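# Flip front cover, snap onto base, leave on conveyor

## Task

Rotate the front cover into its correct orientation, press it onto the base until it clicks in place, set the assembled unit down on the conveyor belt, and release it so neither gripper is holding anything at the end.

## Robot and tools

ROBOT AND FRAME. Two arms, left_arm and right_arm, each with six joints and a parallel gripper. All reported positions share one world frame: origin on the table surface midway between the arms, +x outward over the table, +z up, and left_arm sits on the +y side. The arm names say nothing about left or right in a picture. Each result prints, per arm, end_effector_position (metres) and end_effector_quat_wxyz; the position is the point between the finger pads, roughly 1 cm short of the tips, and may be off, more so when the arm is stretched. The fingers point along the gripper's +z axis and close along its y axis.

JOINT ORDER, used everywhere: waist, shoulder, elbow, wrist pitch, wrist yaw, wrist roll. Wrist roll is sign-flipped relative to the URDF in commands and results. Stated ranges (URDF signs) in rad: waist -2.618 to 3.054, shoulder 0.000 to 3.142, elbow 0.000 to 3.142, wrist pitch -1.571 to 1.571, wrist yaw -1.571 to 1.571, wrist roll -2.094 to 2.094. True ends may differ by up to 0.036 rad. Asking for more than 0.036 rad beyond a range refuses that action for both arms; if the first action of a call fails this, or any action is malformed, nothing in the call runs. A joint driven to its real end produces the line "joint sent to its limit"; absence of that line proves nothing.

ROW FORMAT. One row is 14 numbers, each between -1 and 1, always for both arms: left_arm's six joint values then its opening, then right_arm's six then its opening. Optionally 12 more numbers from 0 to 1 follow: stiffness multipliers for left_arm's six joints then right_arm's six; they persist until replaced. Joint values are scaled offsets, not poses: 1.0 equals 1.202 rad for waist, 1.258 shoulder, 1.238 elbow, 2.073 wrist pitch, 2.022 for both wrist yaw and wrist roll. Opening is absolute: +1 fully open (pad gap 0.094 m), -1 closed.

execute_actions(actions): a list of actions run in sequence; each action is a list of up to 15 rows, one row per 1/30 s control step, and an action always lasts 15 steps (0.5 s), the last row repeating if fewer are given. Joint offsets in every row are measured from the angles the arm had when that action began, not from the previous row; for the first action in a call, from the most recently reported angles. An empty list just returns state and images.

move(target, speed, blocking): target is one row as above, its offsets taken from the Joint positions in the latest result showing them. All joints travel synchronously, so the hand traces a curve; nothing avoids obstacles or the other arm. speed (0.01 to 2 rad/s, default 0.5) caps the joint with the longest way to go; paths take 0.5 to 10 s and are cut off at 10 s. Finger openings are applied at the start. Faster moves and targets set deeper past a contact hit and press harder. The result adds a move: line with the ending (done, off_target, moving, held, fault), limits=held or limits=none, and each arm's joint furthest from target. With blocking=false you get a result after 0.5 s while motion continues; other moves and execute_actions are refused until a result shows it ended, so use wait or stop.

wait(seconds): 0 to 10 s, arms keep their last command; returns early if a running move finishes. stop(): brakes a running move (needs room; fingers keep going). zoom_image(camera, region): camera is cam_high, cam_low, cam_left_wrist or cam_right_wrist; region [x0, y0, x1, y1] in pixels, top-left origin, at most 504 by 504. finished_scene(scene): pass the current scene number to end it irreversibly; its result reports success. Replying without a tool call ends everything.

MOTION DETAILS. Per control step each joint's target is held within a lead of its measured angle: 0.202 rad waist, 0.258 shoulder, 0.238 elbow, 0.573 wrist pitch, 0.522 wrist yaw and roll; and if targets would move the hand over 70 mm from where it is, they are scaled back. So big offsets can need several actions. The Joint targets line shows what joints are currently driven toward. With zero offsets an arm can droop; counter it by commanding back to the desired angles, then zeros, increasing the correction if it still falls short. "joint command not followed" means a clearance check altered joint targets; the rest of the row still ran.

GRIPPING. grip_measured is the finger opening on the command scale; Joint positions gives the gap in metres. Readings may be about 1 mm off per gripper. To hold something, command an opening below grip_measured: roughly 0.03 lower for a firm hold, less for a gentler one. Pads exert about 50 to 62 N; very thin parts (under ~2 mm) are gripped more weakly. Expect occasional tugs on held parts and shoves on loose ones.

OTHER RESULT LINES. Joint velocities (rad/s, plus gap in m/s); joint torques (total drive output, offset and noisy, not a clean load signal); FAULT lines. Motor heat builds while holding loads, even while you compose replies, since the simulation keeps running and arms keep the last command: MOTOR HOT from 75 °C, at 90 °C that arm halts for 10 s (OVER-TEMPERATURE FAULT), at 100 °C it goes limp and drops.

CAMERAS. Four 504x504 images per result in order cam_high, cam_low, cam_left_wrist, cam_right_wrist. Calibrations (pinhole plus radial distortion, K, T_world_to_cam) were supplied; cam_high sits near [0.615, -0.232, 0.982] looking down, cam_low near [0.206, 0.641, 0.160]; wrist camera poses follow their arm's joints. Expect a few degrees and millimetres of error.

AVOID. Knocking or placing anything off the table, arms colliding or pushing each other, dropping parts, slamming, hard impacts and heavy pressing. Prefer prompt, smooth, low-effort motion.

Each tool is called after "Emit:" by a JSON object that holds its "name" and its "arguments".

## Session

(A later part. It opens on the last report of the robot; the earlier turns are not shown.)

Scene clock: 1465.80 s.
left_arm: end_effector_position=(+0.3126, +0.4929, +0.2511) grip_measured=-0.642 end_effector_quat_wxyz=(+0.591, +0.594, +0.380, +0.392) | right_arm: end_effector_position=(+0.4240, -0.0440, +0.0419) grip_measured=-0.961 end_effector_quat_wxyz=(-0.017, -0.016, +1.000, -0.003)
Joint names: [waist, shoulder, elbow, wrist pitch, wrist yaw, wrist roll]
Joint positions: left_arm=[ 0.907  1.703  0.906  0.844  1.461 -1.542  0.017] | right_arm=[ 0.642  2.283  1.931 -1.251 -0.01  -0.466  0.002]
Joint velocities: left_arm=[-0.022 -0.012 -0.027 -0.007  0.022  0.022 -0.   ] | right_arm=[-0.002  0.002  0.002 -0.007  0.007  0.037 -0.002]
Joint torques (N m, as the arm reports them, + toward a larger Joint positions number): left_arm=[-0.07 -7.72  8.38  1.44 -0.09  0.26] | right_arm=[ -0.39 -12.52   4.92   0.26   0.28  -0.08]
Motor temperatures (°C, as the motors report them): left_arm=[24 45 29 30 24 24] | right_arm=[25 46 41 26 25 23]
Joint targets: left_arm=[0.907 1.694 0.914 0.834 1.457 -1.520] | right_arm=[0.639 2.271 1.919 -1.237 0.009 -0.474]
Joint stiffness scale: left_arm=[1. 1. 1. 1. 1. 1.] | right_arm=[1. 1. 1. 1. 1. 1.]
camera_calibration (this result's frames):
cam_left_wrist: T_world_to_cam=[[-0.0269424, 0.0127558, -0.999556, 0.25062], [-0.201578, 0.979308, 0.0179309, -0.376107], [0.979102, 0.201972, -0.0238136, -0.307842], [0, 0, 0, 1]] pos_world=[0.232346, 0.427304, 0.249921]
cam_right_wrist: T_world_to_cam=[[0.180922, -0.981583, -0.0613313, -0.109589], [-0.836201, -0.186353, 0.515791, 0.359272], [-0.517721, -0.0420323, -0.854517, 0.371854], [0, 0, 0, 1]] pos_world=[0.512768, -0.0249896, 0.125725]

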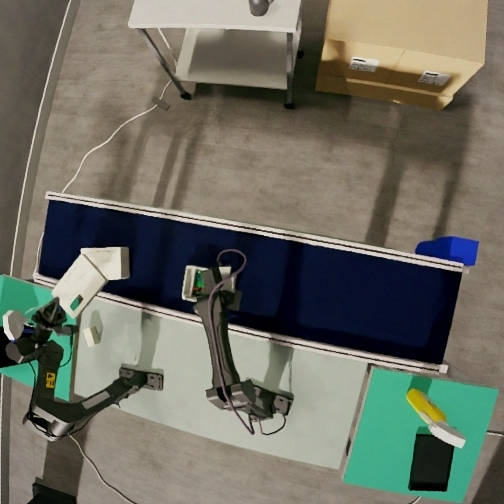

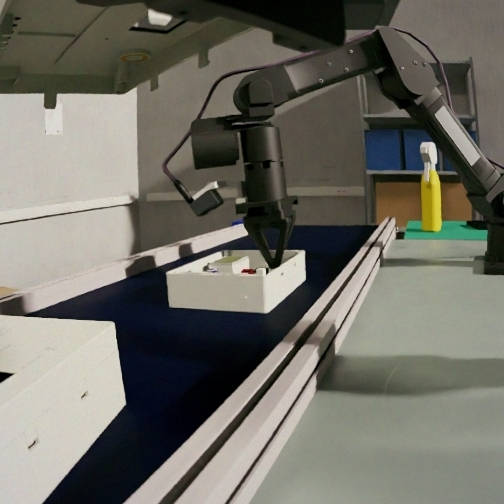

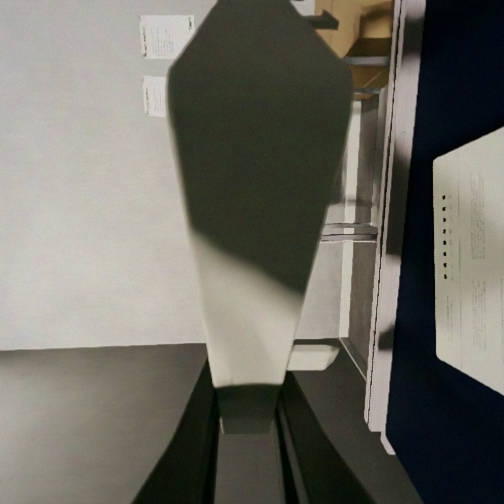

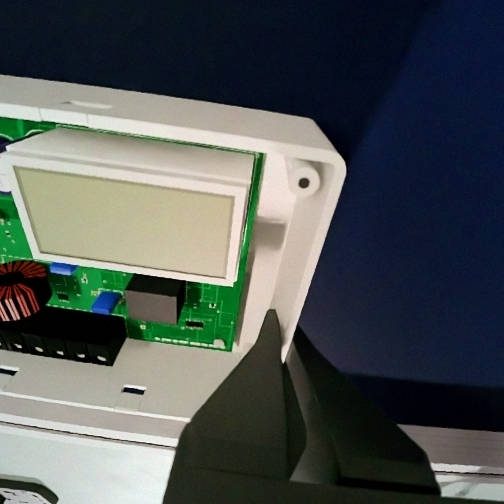

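Emit:
{"name": "move", "arguments": {"target": [0,-0.007,0.0065,-0.0048,-0.002,0.0125,-0.67,-0.016,-0.2208,-0.343,0.0945,0.005,-0.7948,-1], "speed": 0.5}}

Scene clock: 1521.60 s.
left_arm: end_effector_position=(+0.3126, +0.4929, +0.2511) grip_measured=-0.642 end_effector_quat_wxyz=(+0.591, +0.594, +0.381, +0.391) | right_arm: end_effector_position=(+0.3843, -0.0610, +0.0423) grip_measured=-0.963 end_effector_quat_wxyz=(-0.014, +0.700, +0.713, +0.029)
Joint names: [waist, shoulder, elbow, wrist pitch, wrist yaw, wrist roll]
Joint positions: left_arm=[ 0.907  1.703  0.906  0.844  1.461 -1.538  0.017] | right_arm=[ 0.637  2.029  1.528 -1.023 -0.043 -2.047  0.002]
Joint velocities: left_arm=[-0.007 -0.022 -0.017 -0.051 -0.051 -0.022 -0.001] | right_arm=[-0.007  0.002  0.007 -0.081 -0.051 -0.051 -0.001]
Joint torques (N m, as the arm reports them, + toward a larger Joint positions number): left_arm=[-0.04 -7.7   8.53  1.44 -0.12  0.28] | right_arm=[ -1.32 -11.48   4.13  -0.07   0.49  -0.29]
Motor temperatures (°C, as the motors report them): left_arm=[24 44 29 30 24 24] | right_arm=[25 48 39 25 25 23]
Joint targets: left_arm=[0.907 1.694 0.914 0.834 1.457 -1.516] | right_arm=[0.623 2.005 1.506 -1.055 0.000 -2.073]
Joint stiffness scale: left_arm=[1. 1. 1. 1. 1. 1.] | right_arm=[1. 1. 1. 1. 1. 1.]
move: off_target (left_arm, right_arm); limits=none; left_arm: farthest joint: the wrist roll, 0.021 radians from its target (0.025 radians at the start); right_arm: farthest joint: the wrist yaw, 0.043 radians from its target (0.012 radians at the start)
camera_calibration (this result's frames):
cam_left_wrist: T_world_to_cam=[[-0.0284835, 0.00926879, -0.999551, 0.252819], [-0.201534, 0.979369, 0.0148246, -0.375371], [0.979067, 0.201866, -0.0260279, -0.307223], [0, 0, 0, 1]] pos_world=[0.232344, 0.427302, 0.250274]
cam_right_wrist: T_world_to_cam=[[-0.982023, -0.164781, -0.0920781, 0.378991], [-0.188389, 0.824935, 0.532909, 0.134683], [-0.0118549, 0.540676, -0.841148, 0.191585], [0, 0, 0, 1]] pos_world=[0.399822, -0.152239, 0.124274]

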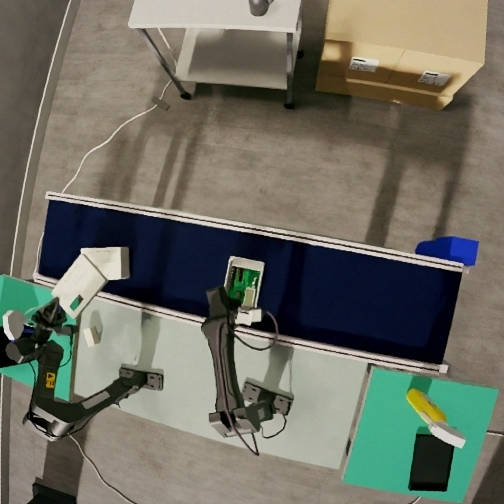

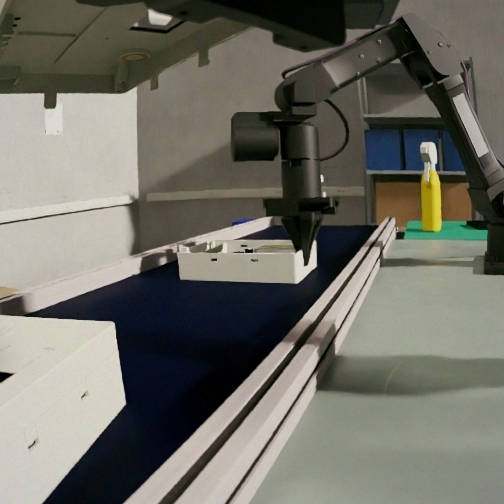

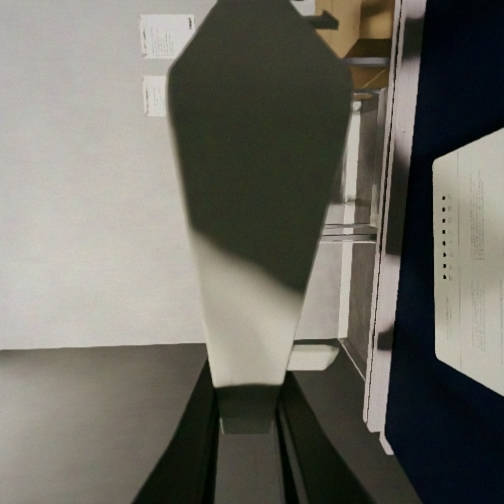

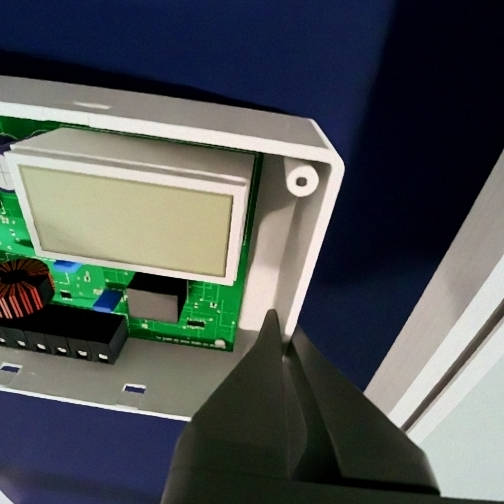

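Emit:
{"name": "execute_actions", "arguments": {"actions": [[[0,-0.007,0.0065,-0.0048,-0.002,0.0109,-0.67,-0.006,-0.015,-0.01,-0.008,0.012,-0.008,-1],[0,-0.007,0.0065,-0.0048,-0.002,0.0109,-0.67,-0.003,-0.012,-0.004,-0.004,0.006,-0.004,-1],[0,-0.007,0.0065,-0.0048,-0.002,0.0109,-0.67,0,-0.009,0.002,0,0,0,-1],[0,-0.007,0.0065,-0.0048,-0.002,0.0109,-0.67,0,-0.009,0.005,0,0,0,-0.95],[0,-0.007,0.0065,-0.0048,-0.002,0.0109,-0.67,0,-0.009,0.005,0,0,0,-0.9],[0,-0.007,0.0065,-0.0048,-0.002,0.0109,-0.67,0,-0.009,0.005,0,0,0,-0.85],[0,-0.007,0.0065,-0.0048,-0.002,0.0109,-0.67,0,-0.009,0.005,0,0,0,-0.8],[0,-0.007,0.0065,-0.0048,-0.002,0.0109,-0.67,0,-0.009,0.005,0,0,0,-0.74],[0,-0.007,0.0065,-0.0048,-0.002,0.0109,-0.67,0,-0.009,0.005,0,0,0,-0.68],[0,-0.007,0.0065,-0.0048,-0.002,0.0109,-0.67,0,-0.009,0.005,0,0,0,-0.62],[0,-0.007,0.0065,-0.0048,-0.002,0.0109,-0.67,0,-0.009,0.005,0,0,0,-0.56],[0,-0.007,0.0065,-0.0048,-0.002,0.0109,-0.67,0,-0.009,0.005,0,0,0,-0.5]]]}}

Scene clock: 1574.50 s.
left_arm: end_effector_position=(+0.3126, +0.4929, +0.2511) grip_measured=-0.642 end_effector_quat_wxyz=(+0.591, +0.594, +0.381, +0.391) | right_arm: end_effector_position=(+0.3845, -0.0601, +0.0424) grip_measured=-0.503 end_effector_quat_wxyz=(-0.015, +0.700, +0.713, +0.030)
Joint names: [waist, shoulder, elbow, wrist pitch, wrist yaw, wrist roll]
Joint positions: left_arm=[ 0.907  1.703  0.906  0.844  1.461 -1.537  0.017] | right_arm=[ 0.637  2.029  1.528 -1.021 -0.047 -2.046  0.023]
Joint velocities: left_arm=[ 0.002 -0.007 -0.012 -0.022  0.081 -0.022 -0.   ] | right_arm=[ 0.022  0.002 -0.027  0.051  0.037 -0.051  0.001]
Joint torques (N m, as the arm reports them, + toward a larger Joint positions number): left_arm=[ 0.   -7.68  8.36  1.43 -0.08  0.26] | right_arm=[ -0.1  -10.59   6.37   0.24   0.02   0.01]
Motor temperatures (°C, as the motors report them): left_arm=[24 43 29 30 24 24] | right_arm=[25 48 38 25 26 23]
Joint targets: left_arm=[0.907 1.694 0.914 0.834 1.457 -1.516] | right_arm=[0.637 2.018 1.534 -1.023 -0.043 -2.047]
Joint stiffness scale: left_arm=[1. 1. 1. 1. 1. 1.] | right_arm=[1. 1. 1. 1. 1. 1.]
camera_calibration (this result's frames):
cam_left_wrist: T_world_to_cam=[[-0.0286376, 0.00892009, -0.99955, 0.253039], [-0.20153, 0.979375, 0.014514, -0.375297], [0.979064, 0.201855, -0.0262493, -0.307161], [0, 0, 0, 1]] pos_world=[0.232343, 0.427301, 0.25031]
cam_right_wrist: T_world_to_cam=[[-0.981843, -0.165297, -0.0930644, 0.379255], [-0.189306, 0.822391, 0.536504, 0.134018], [-0.0121475, 0.544381, -0.83875, 0.1914], [0, 0, 0, 1]] pos_world=[0.400064, -0.15172, 0.123931]

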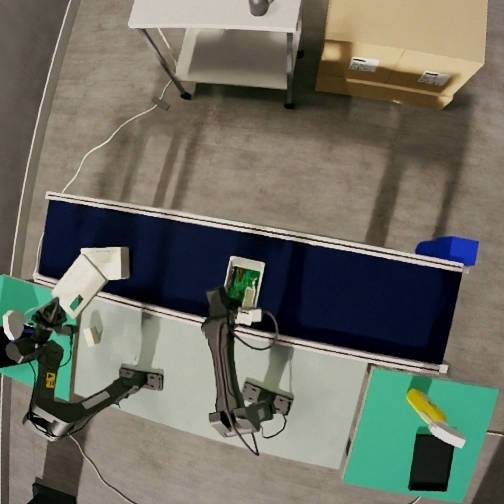

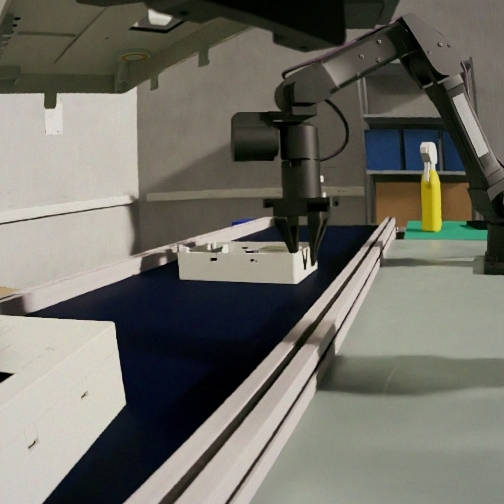

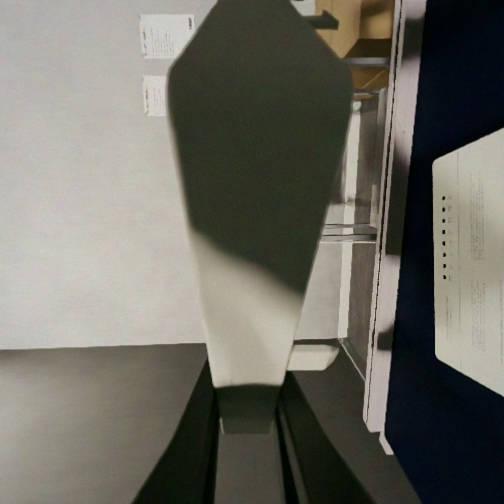

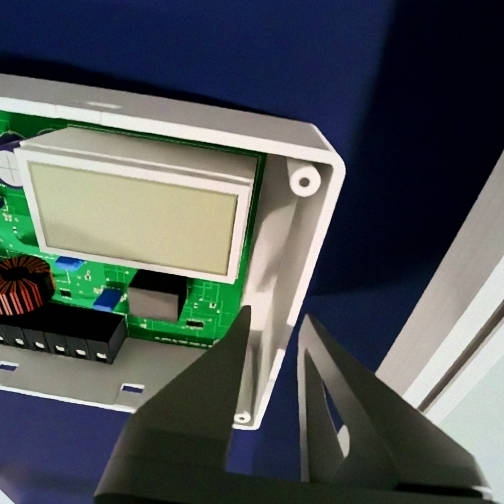

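Emit:
{"name": "execute_actions", "arguments": {"actions": []}}

Scene clock: 1608.73 s.
left_arm: end_effector_position=(+0.3126, +0.4929, +0.2511) grip_measured=-0.642 end_effector_quat_wxyz=(+0.592, +0.593, +0.381, +0.391) | right_arm: end_effector_position=(+0.3845, -0.0601, +0.0424) grip_measured=-0.502 end_effector_quat_wxyz=(-0.015, +0.700, +0.713, +0.030)
Joint names: [waist, shoulder, elbow, wrist pitch, wrist yaw, wrist roll]
Joint positions: left_arm=[ 0.907  1.703  0.906  0.844  1.461 -1.537  0.017] | right_arm=[ 0.637  2.029  1.528 -1.021 -0.047 -2.046  0.023]
Joint velocities: left_arm=[-0.002 -0.012 -0.032  0.037 -0.095  0.007  0.   ] | right_arm=[-0.017  0.007 -0.017 -0.051  0.007 -0.022  0.001]
Joint torques (N m, as the arm reports them, + toward a larger Joint positions number): left_arm=[ 0.14 -7.73  8.4   1.45 -0.09  0.23] | right_arm=[ -0.03 -10.53   6.44   0.23   0.02   0.01]
Motor temperatures (°C, as the motors report them): left_arm=[24 42 29 30 24 24] | right_arm=[25 47 39 25 25 23]
Joint targets: left_arm=[0.907 1.694 0.914 0.834 1.457 -1.516] | right_arm=[0.637 2.018 1.534 -1.023 -0.043 -2.047]
Joint stiffness scale: left_arm=[1. 1. 1. 1. 1. 1.] | right_arm=[1. 1. 1. 1. 1. 1.]
camera_calibration (this result's frames):
cam_left_wrist: T_world_to_cam=[[-0.0287917, 0.00857139, -0.999549, 0.253259], [-0.201525, 0.97938, 0.0142033, -0.375223], [0.97906, 0.201843, -0.0264707, -0.307099], [0, 0, 0, 1]] pos_world=[0.232343, 0.427301, 0.250345]
cam_right_wrist: T_world_to_cam=[[-0.981843, -0.165297, -0.0930644, 0.379255], [-0.189306, 0.822391, 0.536504, 0.134018], [-0.0121475, 0.544381, -0.83875, 0.1914], [0, 0, 0, 1]] pos_world=[0.400064, -0.15172, 0.123931]

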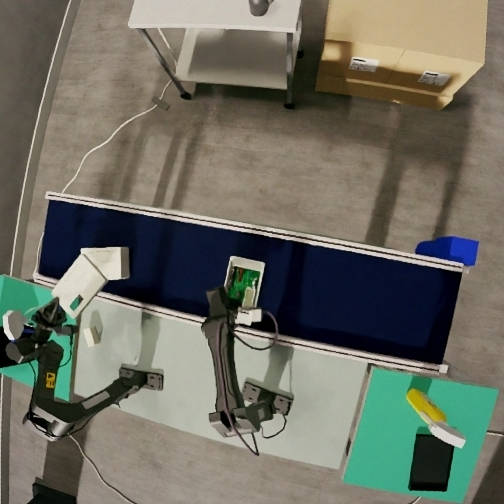

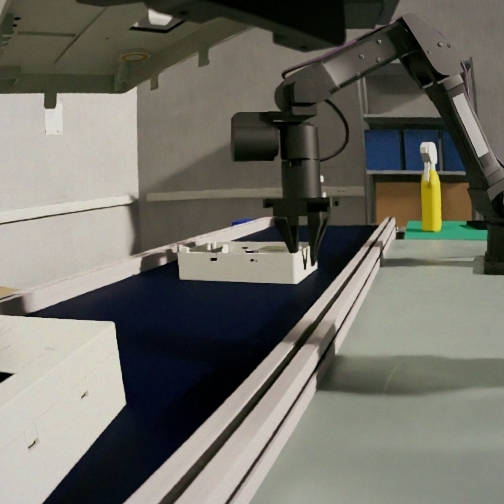

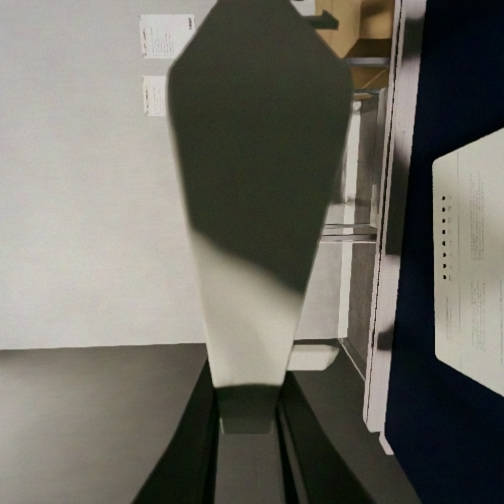

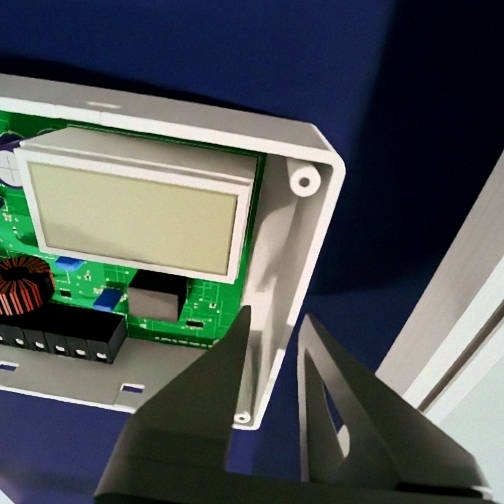

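Emit:
{"name": "zoom_image", "arguments": {"camera": "cam_high", "region": [0, 200, 320, 460]}}

Region (0, 200, 320, 460) of cam_high's 504x504 image, scaled by 1.575, with more detail than that image has; it fills the top 410 rows of this view, and the rest is white.

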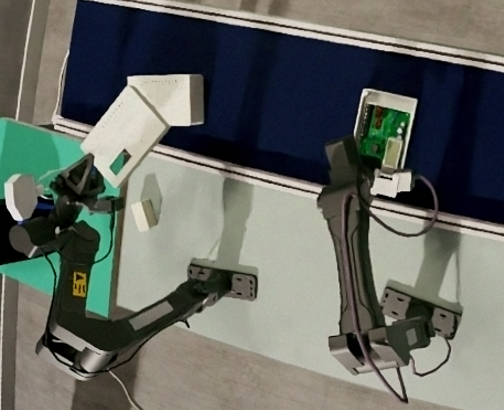

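Emit:
{"name": "move", "arguments": {"target": [0,-0.0072,0.0065,-0.0048,-0.002,0.0104,-0.67, 0.018,-0.0016,0.187,-0.1216,0.029,0,-0.5], "speed": 0.5}}

Scene clock: 1641.20 s.
left_arm: end_effector_position=(+0.3126, +0.4929, +0.2511) grip_measured=-0.642 end_effector_quat_wxyz=(+0.591, +0.594, +0.381, +0.391) | right_arm: end_effector_position=(+0.3854, -0.0613, +0.0908) grip_measured=-0.502 end_effector_quat_wxyz=(-0.001, +0.695, +0.719, +0.008)
Joint names: [waist, shoulder, elbow, wrist pitch, wrist yaw, wrist roll]
Joint positions: left_arm=[ 0.907  1.703  0.906  0.844  1.461 -1.538  0.017] | right_arm=[ 0.652  2.032  1.729 -1.253 -0.006 -2.046  0.023]
Joint velocities: left_arm=[-0.007 -0.012 -0.007 -0.022  0.022 -0.007 -0.   ] | right_arm=[ 0.002 -0.002 -0.007 -0.095 -0.037  0.022  0.001]
Joint torques (N m, as the arm reports them, + toward a larger Joint positions number): left_arm=[ 0.   -7.77  8.42  1.46 -0.1   0.24] | right_arm=[  0.59 -10.22   8.53  -0.03   0.21   0.02]
Motor temperatures (°C, as the motors report them): left_arm=[24 42 29 30 24 24] | right_arm=[25 47 39 24 25 23]
Joint targets: left_arm=[0.907 1.694 0.914 0.834 1.457 -1.516] | right_arm=[0.659 2.027 1.760 -1.273 0.012 -2.046]
Joint stiffness scale: left_arm=[1. 1. 1. 1. 1. 1.] | right_arm=[1. 1. 1. 1. 1. 1.]
move: off_target (left_arm, right_arm); limits=none; left_arm: farthest joint: the wrist roll, 0.022 radians from its target (0.021 radians at the start); right_arm: farthest joint: the elbow, 0.030 radians from its target (0.231 radians at the start)
camera_calibration (this result's frames):
cam_left_wrist: T_world_to_cam=[[-0.0284835, 0.00926879, -0.999551, 0.252819], [-0.201534, 0.979369, 0.0148246, -0.375371], [0.979067, 0.201866, -0.0260279, -0.307223], [0, 0, 0, 1]] pos_world=[0.232344, 0.427302, 0.250274]
cam_right_wrist: T_world_to_cam=[[-0.980332, -0.182969, -0.0739709, 0.381048], [-0.195368, 0.846648, 0.494993, 0.116755], [-0.0279409, 0.499709, -0.865742, 0.238425], [0, 0, 0, 1]] pos_world=[0.403026, -0.148273, 0.176808]

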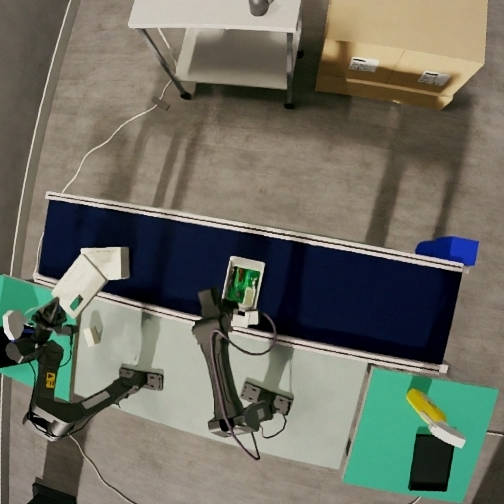

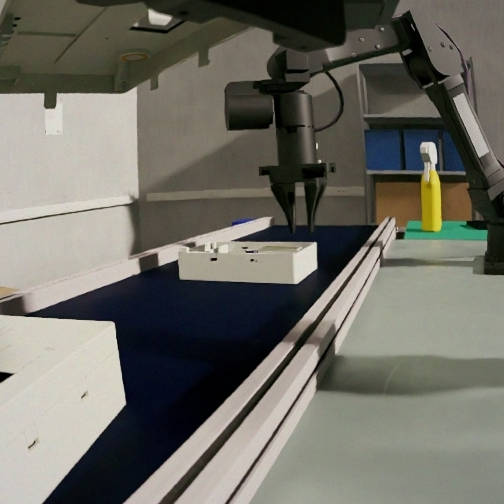

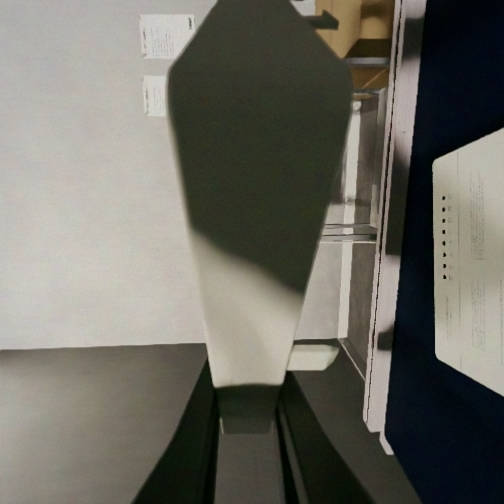

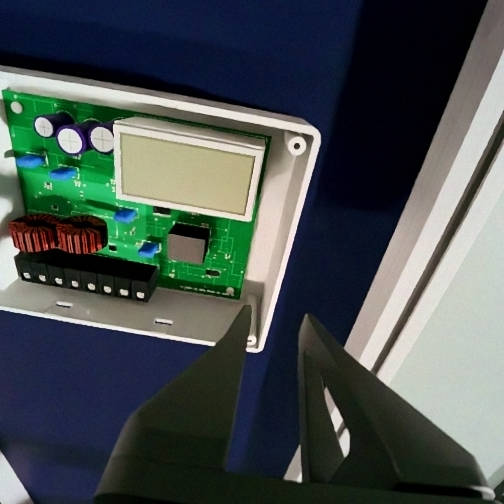

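Emit:
{"name": "move", "arguments": {"target": [0,-0.0072,0.0065,-0.0048,-0.002,0.0109,-0.67, 0.0058,-0.004,0.025,-0.0096,0.005,0.99,-0.5], "speed": 1.4}}

Emit:
{"name": "move", "arguments": {"target": [0,-0.0072,0.0065,-0.0048,-0.002,0.0109,-0.67, 0.0058,-0.004,0.025,-0.0096,0.005,0.57,-0.5], "speed": 1.4}}

Scene clock: 1654.10 s.
left_arm: end_effector_position=(+0.3126, +0.4929, +0.2511) grip_measured=-0.642 end_effector_quat_wxyz=(+0.592, +0.593, +0.381, +0.391) | right_arm: end_effector_position=(+0.3828, -0.0630, +0.0908) grip_measured=-0.502 end_effector_quat_wxyz=(+0.000, -0.227, +0.974, +0.003)
Joint names: [waist, shoulder, elbow, wrist pitch, wrist yaw, wrist roll]
Joint positions: left_arm=[ 0.907  1.703  0.906  0.844  1.461 -1.537  0.017] | right_arm=[ 0.652  2.032  1.729 -1.266 -0.005 -0.05   0.023]
Joint velocities: left_arm=[ 0.012 -0.027  0.012 -0.081 -0.051  0.037  0.   ] | right_arm=[-0.007  0.007 -0.002 -0.022 -0.007  0.007  0.   ]
Joint torques (N m, as the arm reports them, + toward a larger Joint positions number): left_arm=[-0.09 -7.8   8.38  1.44 -0.1   0.25] | right_arm=[  0.6  -10.15   8.54   0.08   0.1    0.03]
Motor temperatures (°C, as the motors report them): left_arm=[24 42 29 30 24 24] | right_arm=[25 47 40 24 25 23]
Joint targets: left_arm=[0.907 1.694 0.914 0.834 1.457 -1.516] | right_arm=[0.659 2.027 1.760 -1.273 0.004 -0.044]
Joint stiffness scale: left_arm=[1. 1. 1. 1. 1. 1.] | right_arm=[1. 1. 1. 1. 1. 1.]
move: off_target (left_arm, right_arm); limits=none; left_arm: farthest joint: the wrist roll, 0.021 radians from its target (0.022 radians at the start); right_arm: farthest joint: the elbow, 0.031 radians from its target (0.031 radians at the start)
camera_calibration (this result's frames):
cam_left_wrist: T_world_to_cam=[[-0.0287917, 0.00857139, -0.999549, 0.253259], [-0.201525, 0.97938, 0.0142033, -0.375223], [0.97906, 0.201843, -0.0264707, -0.307099], [0, 0, 0, 1]] pos_world=[0.232343, 0.427301, 0.250345]
cam_right_wrist: T_world_to_cam=[[0.571984, -0.817576, -0.066361, -0.256758], [-0.698306, -0.527789, 0.483536, 0.224704], [-0.430352, -0.230235, -0.872805, 0.347898], [0, 0, 0, 1]] pos_world=[0.453493, -0.0112248, 0.177956]

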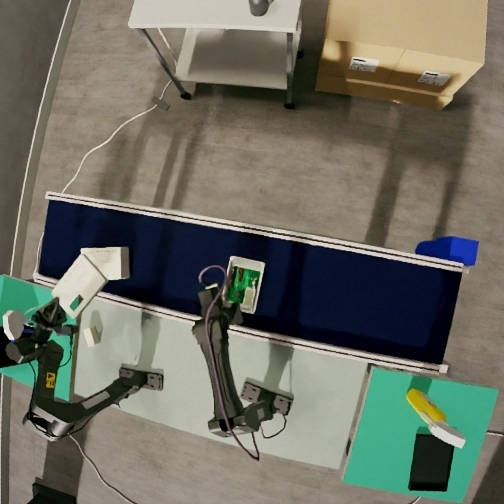

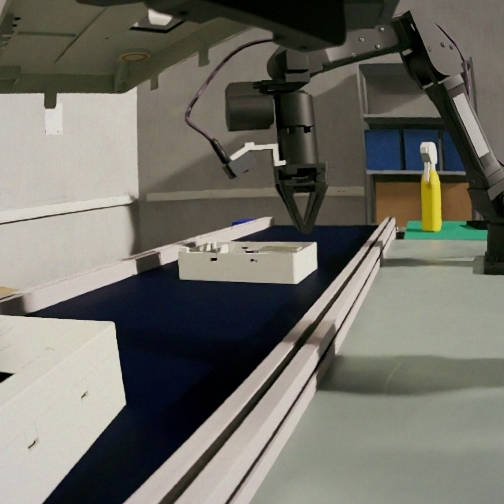

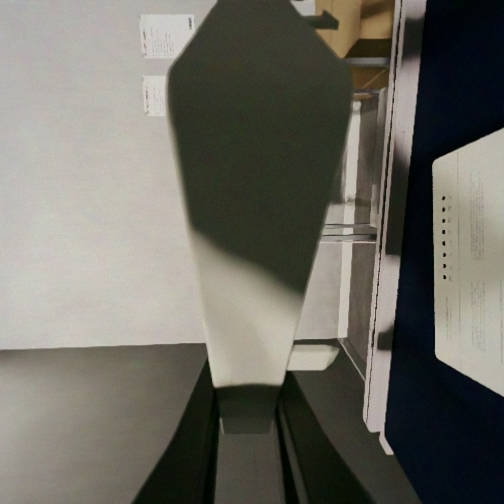

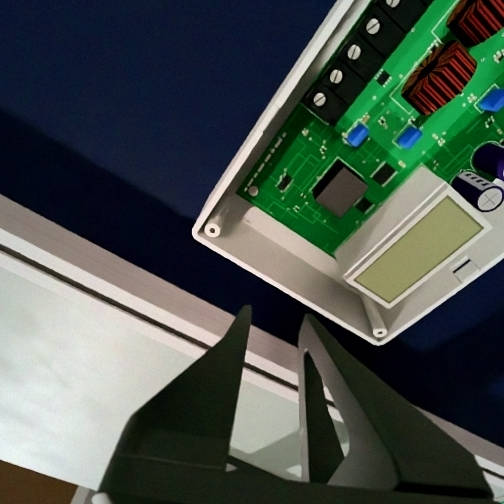

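Scene clock: 1655.97 s.
left_arm: end_effector_position=(+0.3126, +0.4929, +0.2511) grip_measured=-0.642 end_effector_quat_wxyz=(+0.592, +0.593, +0.381, +0.391) | right_arm: end_effector_position=(+0.3820, -0.0653, +0.0908) grip_measured=-0.502 end_effector_quat_wxyz=(+0.003, +0.719, -0.695, +0.001)
Joint names: [waist, shoulder, elbow, wrist pitch, wrist yaw, wrist roll]
Joint positions: left_arm=[ 0.907  1.703  0.906  0.844  1.461 -1.537  0.017] | right_arm=[ 0.652  2.032  1.729 -1.273  0.004  1.096  0.023]
Joint velocities: left_arm=[-0.002 -0.012  0.017 -0.022  0.007  0.154  0.   ] | right_arm=[-0.022  0.012  0.002 -0.022 -0.037  0.022 -0.   ]
Joint torques (N m, as the arm reports them, + toward a larger Joint positions number): left_arm=[ 0.07 -7.73  8.39  1.44 -0.1   0.25] | right_arm=[  0.6  -10.13   8.53   0.02   0.02   0.09]
Motor temperatures (°C, as the motors report them): left_arm=[24 42 29 30 24 24] | right_arm=[25 47 40 24 25 23]
Joint targets: left_arm=[0.907 1.694 0.914 0.834 1.457 -1.515] | right_arm=[0.659 2.027 1.760 -1.286 0.005 1.102]
Joint stiffness scale: left_arm=[1. 1. 1. 1. 1. 1.] | right_arm=[1. 1. 1. 1. 1. 1.]
move: off_target (left_arm, right_arm); limits=none; left_arm: farthest joint: the wrist roll, 0.022 radians from its target (0.022 radians at the start); right_arm: farthest joint: the elbow, 0.031 radians from its target (0.031 radians at the start)
camera_calibration (this result's frames):
cam_left_wrist: T_world_to_cam=[[-0.0289459, 0.00822269, -0.999547, 0.253478], [-0.201521, 0.979386, 0.0138927, -0.375149], [0.979056, 0.201832, -0.0266921, -0.307037], [0, 0, 0, 1]] pos_world=[0.232343, 0.427301, 0.25038]
cam_right_wrist: T_world_to_cam=[[0.980761, 0.18401, -0.0651723, -0.349042], [0.192053, -0.849724, 0.491003, -0.138911], [0.0349711, -0.494073, -0.868717, 0.151661], [0, 0, 0, 1]] pos_world=[0.363702, 0.0211225, 0.177208]

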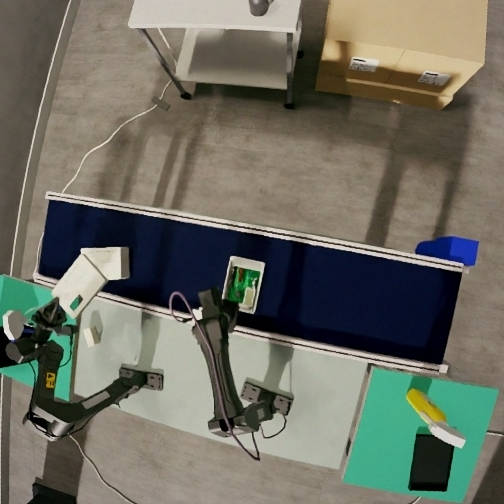

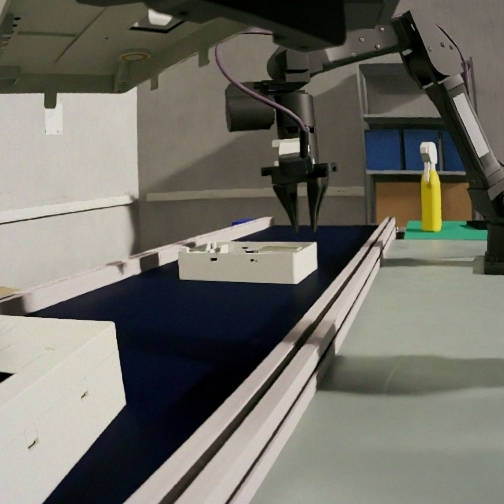

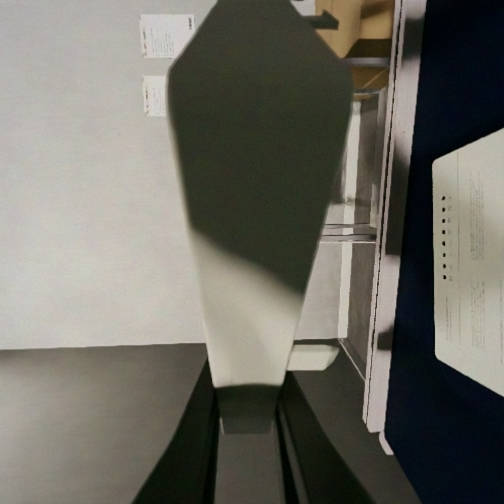

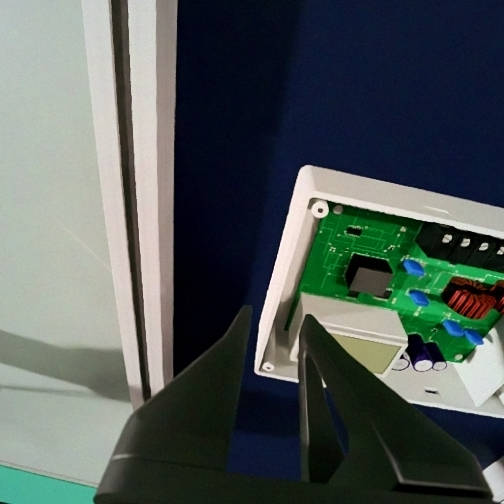

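Emit:
{"name": "zoom_image", "arguments": {"camera": "cam_right_wrist", "region": [200, 140, 460, 400]}}

Region (200, 140, 460, 400) of cam_right_wrist's 504x504 image, scaled by 1.938, with more detail than that image has.

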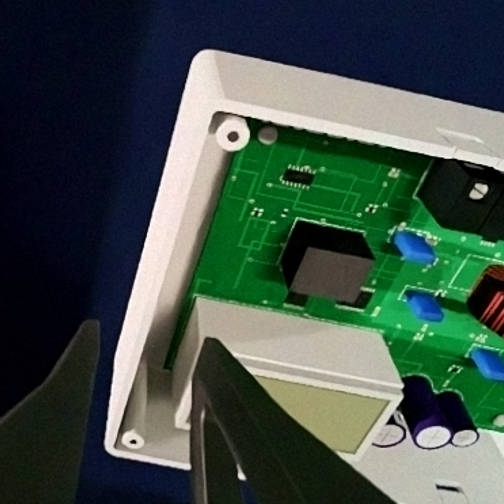

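Emit:
{"name": "move", "arguments": {"target": [0,-0.0072,0.0065,-0.0048,-0.002,0.0109,-0.67, 0.0058,0.0238,-0.130,0.0963,-0.002,-0.015,-0.5], "speed": 0.3}}

Scene clock: 1739.90 s.
left_arm: end_effector_position=(+0.3126, +0.4929, +0.2511) grip_measured=-0.642 end_effector_quat_wxyz=(+0.592, +0.593, +0.381, +0.390) | right_arm: end_effector_position=(+0.3845, -0.0639, +0.0422) grip_measured=-0.502 end_effector_quat_wxyz=(-0.002, +0.710, -0.704, +0.003)
Joint names: [waist, shoulder, elbow, wrist pitch, wrist yaw, wrist roll]
Joint positions: left_arm=[ 0.907  1.703  0.906  0.844  1.461 -1.536  0.017] | right_arm=[ 0.652  2.063  1.581 -1.084  0.004  1.071  0.023]
Joint velocities: left_arm=[-0.012 -0.017 -0.002  0.022 -0.095 -0.081 -0.   ] | right_arm=[ 0.007  0.002 -0.012 -0.037  0.037  0.022  0.001]
Joint torques (N m, as the arm reports them, + toward a larger Joint positions number): left_arm=[ 0.04 -7.73  8.38  1.45 -0.11  0.26] | right_arm=[  0.59 -10.     4.89   0.24  -0.04  -0.05]
Motor temperatures (°C, as the motors report them): left_arm=[24 41 29 30 24 24] | right_arm=[25 48 40 24 25 23]
Joint targets: left_arm=[0.907 1.694 0.914 0.834 1.457 -1.514] | right_arm=[0.659 2.062 1.569 -1.073 0.000 1.066]
Joint stiffness scale: left_arm=[1. 1. 1. 1. 1. 1.] | right_arm=[1. 1. 1. 1. 1. 1.]
move: off_target (left_arm); limits=none; left_arm: farthest joint: the wrist roll, 0.021 radians from its target (0.022 radians at the start); right_arm: farthest joint: the elbow, 0.013 radians from its target (0.161 radians at the start)
camera_calibration (this result's frames):
cam_left_wrist: T_world_to_cam=[[-0.0292541, 0.00752529, -0.999544, 0.253918], [-0.201513, 0.979396, 0.0132714, -0.375001], [0.979049, 0.20181, -0.0271349, -0.306912], [0, 0, 0, 1]] pos_world=[0.232342, 0.427301, 0.250451]
cam_right_wrist: T_world_to_cam=[[0.985598, 0.159539, -0.0560764, -0.358693], [0.166442, -0.856533, 0.488516, -0.104872], [0.0299062, -0.490814, -0.870751, 0.112339], [0, 0, 0, 1]] pos_world=[0.367622, 0.0225364, 0.128937]

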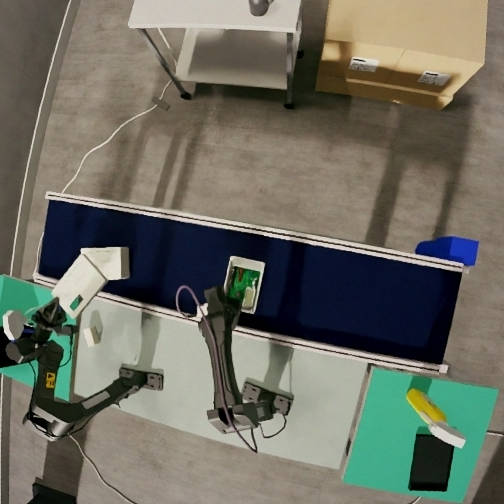

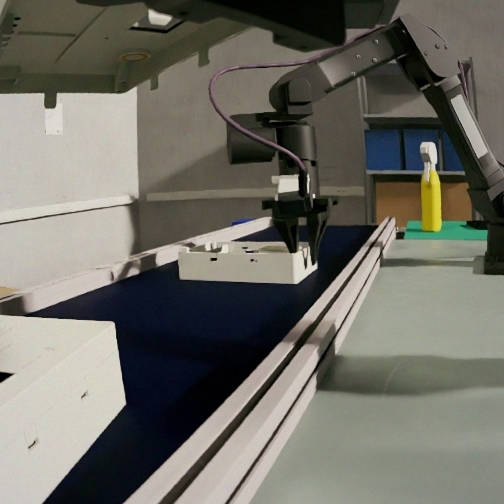

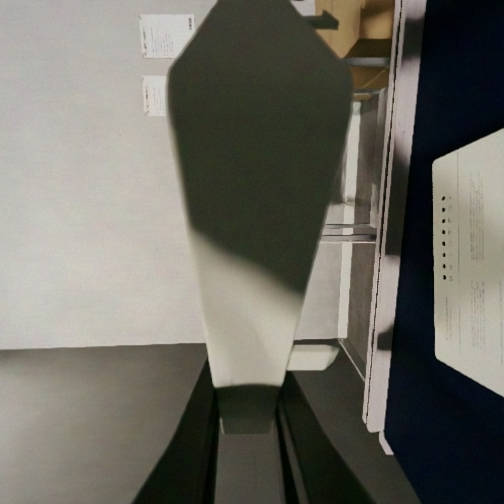

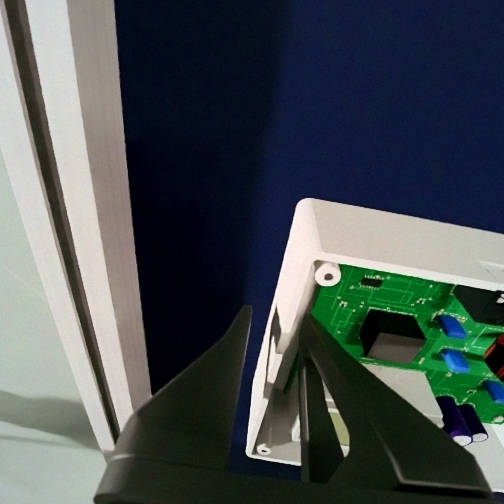

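Emit:
{"name": "execute_actions", "arguments": {"actions": [[
[0,-0.0072,0.0065,-0.0048,-0.002,0.0109,-0.67, 0.003,-0.0008,-0.0097,0.0053,-0.002,-0.0025,-0.56],
[0,-0.0072,0.0065,-0.0048,-0.002,0.0109,-0.67, 0.003,-0.0008,-0.0097,0.0053,-0.002,-0.0025,-0.62],
[0,-0.0072,0.0065,-0.0048,-0.002,0.0109,-0.67, 0.003,-0.0008,-0.0097,0.0053,-0.002,-0.0025,-0.68],
[0,-0.0072,0.0065,-0.0048,-0.002,0.0109,-0.67, 0.003,-0.0008,-0.0097,0.0053,-0.002,-0.0025,-0.74],
[0,-0.0072,0.0065,-0.0048,-0.002,0.0109,-0.67, 0.003,-0.0008,-0.0097,0.0053,-0.002,-0.0025,-0.79],
[0,-0.0072,0.0065,-0.0048,-0.002,0.0109,-0.67, 0.003,-0.0008,-0.0097,0.0053,-0.002,-0.0025,-0.84],
[0,-0.0072,0.0065,-0.0048,-0.002,0.0109,-0.67, 0.003,-0.0008,-0.0097,0.0053,-0.002,-0.0025,-0.88],
[0,-0.0072,0.0065,-0.0048,-0.002,0.0109,-0.67, 0.003,-0.0008,-0.0097,0.0053,-0.002,-0.0025,-0.91],
[0,-0.0072,0.0065,-0.0048,-0.002,0.0109,-0.67, 0.003,-0.0008,-0.0097,0.0053,-0.002,-0.0025,-0.94],
[0,-0.0072,0.0065,-0.0048,-0.002,0.0109,-0.67, 0.003,-0.0008,-0.0097,0.0053,-0.002,-0.0025,-0.96],
[0,-0.0072,0.0065,-0.0048,-0.002,0.0109,-0.67, 0.003,-0.0008,-0.0097,0.0053,-0.002,-0.0025,-0.98],
[0,-0.0072,0.0065,-0.0048,-0.002,0.0109,-0.67, 0.003,-0.0008,-0.0097,0.0053,-0.002,-0.0025,-1],
[0,-0.0072,0.0065,-0.0048,-0.002,0.0109,-0.67, 0.003,-0.0008,-0.0097,0.0053,-0.002,-0.0025,-1],
[0,-0.0072,0.0065,-0.0048,-0.002,0.0109,-0.67, 0.003,-0.0008,-0.0097,0.0053,-0.002,-0.0025,-1],
[0,-0.0072,0.0065,-0.0048,-0.002,0.0109,-0.67, 0.003,-0.0008,-0.0097,0.0053,-0.002,-0.0025,-1]
]]}}

Scene clock: 1760.73 s.
left_arm: end_effector_position=(+0.3126, +0.4929, +0.2511) grip_measured=-0.642 end_effector_quat_wxyz=(+0.592, +0.593, +0.382, +0.390) | right_arm: end_effector_position=(+0.3860, -0.0638, +0.0423) grip_measured=-0.962 end_effector_quat_wxyz=(-0.004, +0.709, -0.706, +0.005)
Joint names: [waist, shoulder, elbow, wrist pitch, wrist yaw, wrist roll]
Joint positions: left_arm=[ 0.907  1.703  0.906  0.844  1.461 -1.535  0.017] | right_arm=[ 0.652  2.063  1.581 -1.078  0.008  1.067  0.002]
Joint velocities: left_arm=[-0.017  0.017  0.012 -0.095 -0.007  0.081 -0.001] | right_arm=[-0.007 -0.007 -0.007  0.066 -0.007 -0.022 -0.001]
Joint torques (N m, as the arm reports them, + toward a larger Joint positions number): left_arm=[ 0.01 -7.7   8.43  1.45 -0.08  0.25] | right_arm=[ 0.35 -9.9   4.91  0.25 -0.07  0.04]
Motor temperatures (°C, as the motors report them): left_arm=[24 41 29 30 24 24] | right_arm=[25 48 38 24 25 23]
Joint targets: left_arm=[0.907 1.694 0.914 0.834 1.457 -1.514] | right_arm=[0.656 2.062 1.569 -1.073 0.001 1.066]
Joint stiffness scale: left_arm=[1. 1. 1. 1. 1. 1.] | right_arm=[1. 1. 1. 1. 1. 1.]
camera_calibration (this result's frames):
cam_left_wrist: T_world_to_cam=[[-0.0294082, 0.00717659, -0.999542, 0.254137], [-0.201509, 0.979401, 0.0129607, -0.374926], [0.979045, 0.201798, -0.0273563, -0.30685], [0, 0, 0, 1]] pos_world=[0.232342, 0.427301, 0.250486]
cam_right_wrist: T_world_to_cam=[[0.986555, 0.155743, -0.0495218, -0.361124], [0.159886, -0.857071, 0.489761, -0.102557], [0.033833, -0.491094, -0.870449, 0.110835], [0, 0, 0, 1]] pos_world=[0.368917, 0.0227744, 0.128821]

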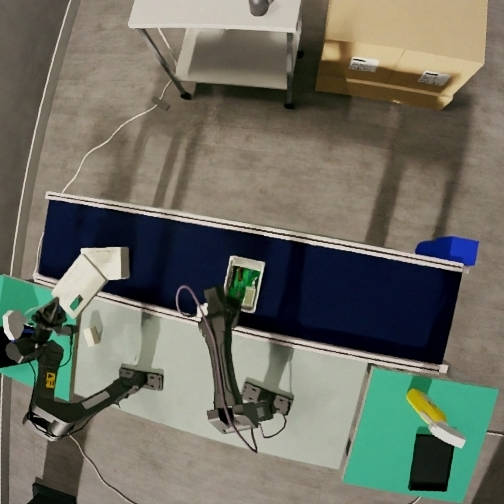

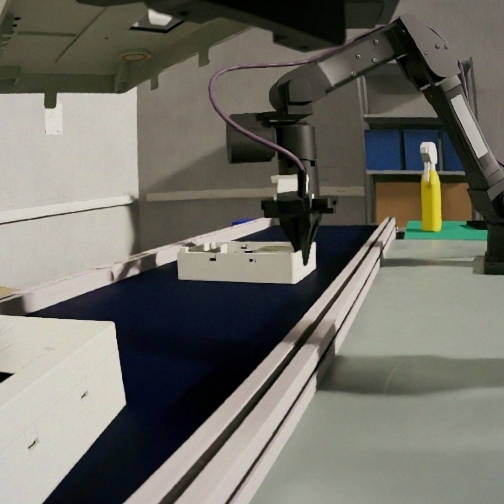

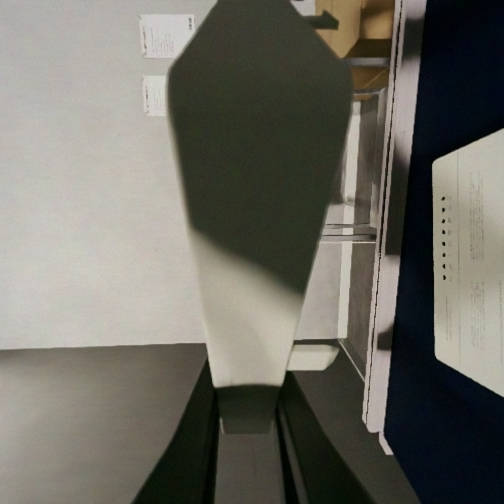

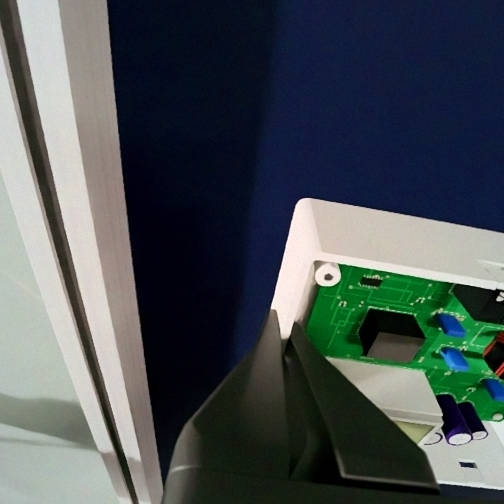

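Emit:
{"name": "move", "arguments": {"target": [0,-0.0072,0.0065,-0.0048,-0.002,0.0109,-0.67, 0.0117,0.3315,0.5993,-0.1492,-0.004,-0.7913,-1], "speed": 0.5}}

Scene clock: 1857.57 s.
left_arm: end_effector_position=(+0.3126, +0.4929, +0.2511) grip_measured=-0.642 end_effector_quat_wxyz=(+0.592, +0.593, +0.382, +0.390) | right_arm: end_effector_position=(+0.4634, -0.0136, +0.0443) grip_measured=-0.963 end_effector_quat_wxyz=(+0.004, +0.006, +1.000, +0.010)
Joint names: [waist, shoulder, elbow, wrist pitch, wrist yaw, wrist roll]
Joint positions: left_arm=[ 0.907  1.703  0.906  0.844  1.461 -1.535  0.017] | right_arm=[ 0.657  2.48   2.288 -1.362 -0.014 -0.524  0.002]
Joint velocities: left_arm=[-0.012 -0.027 -0.007 -0.051  0.037  0.007  0.001] | right_arm=[-0.002  0.012 -0.007 -0.007 -0.051  0.007  0.001]
Joint torques (N m, as the arm reports them, + toward a larger Joint positions number): left_arm=[ 0.02 -7.75  8.36  1.46 -0.09  0.24] | right_arm=[  0.77 -12.92   8.9   -0.07   0.15  -0.1 ]
Motor temperatures (°C, as the motors report them): left_arm=[24 40 29 30 24 24] | right_arm=[25 49 37 24 25 23]
Joint targets: left_arm=[0.907 1.694 0.914 0.834 1.457 -1.513] | right_arm=[0.666 2.480 2.323 -1.387 -0.001 -0.533]
Joint stiffness scale: left_arm=[1. 1. 1. 1. 1. 1.] | right_arm=[1. 1. 1. 1. 1. 1.]
move: off_target (left_arm, right_arm); limits=none; left_arm: farthest joint: the wrist roll, 0.022 radians from its target (0.023 radians at the start); right_arm: farthest joint: the elbow, 0.035 radians from its target (0.742 radians at the start)
camera_calibration (this result's frames):
cam_left_wrist: T_world_to_cam=[[-0.0297164, 0.0064792, -0.999537, 0.254576], [-0.201502, 0.97941, 0.0123394, -0.374777], [0.979037, 0.201775, -0.027799, -0.306725], [0, 0, 0, 1]] pos_world=[0.232342, 0.427301, 0.250556]
cam_right_wrist: T_world_to_cam=[[0.141334, -0.986704, -0.0802475, -0.067686], [-0.863926, -0.162515, 0.476678, 0.411544], [-0.483381, 0.00195716, -0.875408, 0.381268], [0, 0, 0, 1]] pos_world=[0.549407, -0.000650246, 0.13216]

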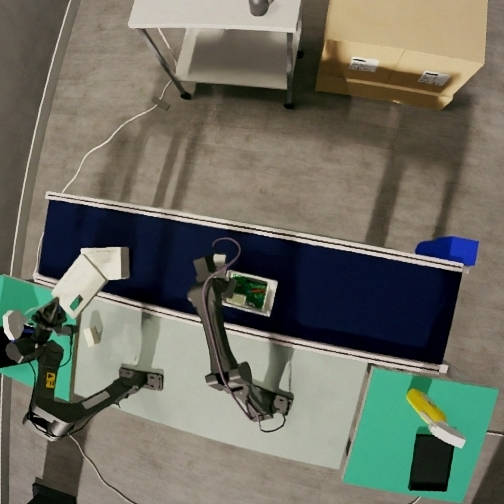

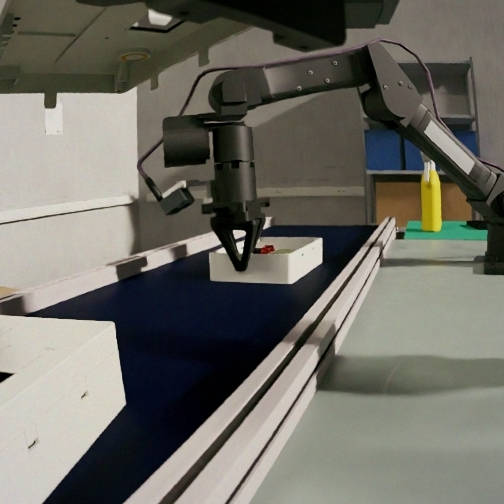

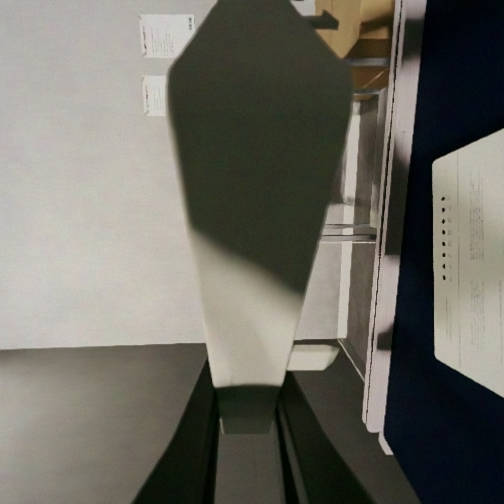

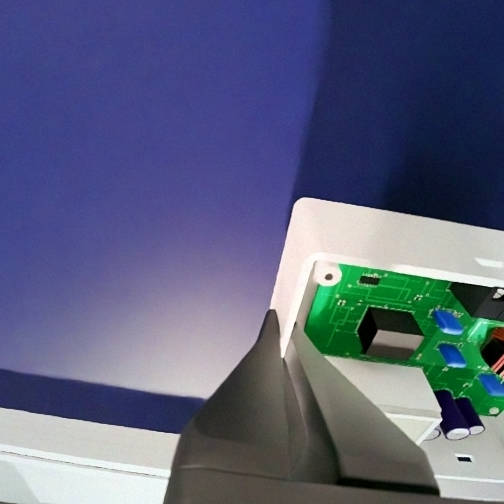

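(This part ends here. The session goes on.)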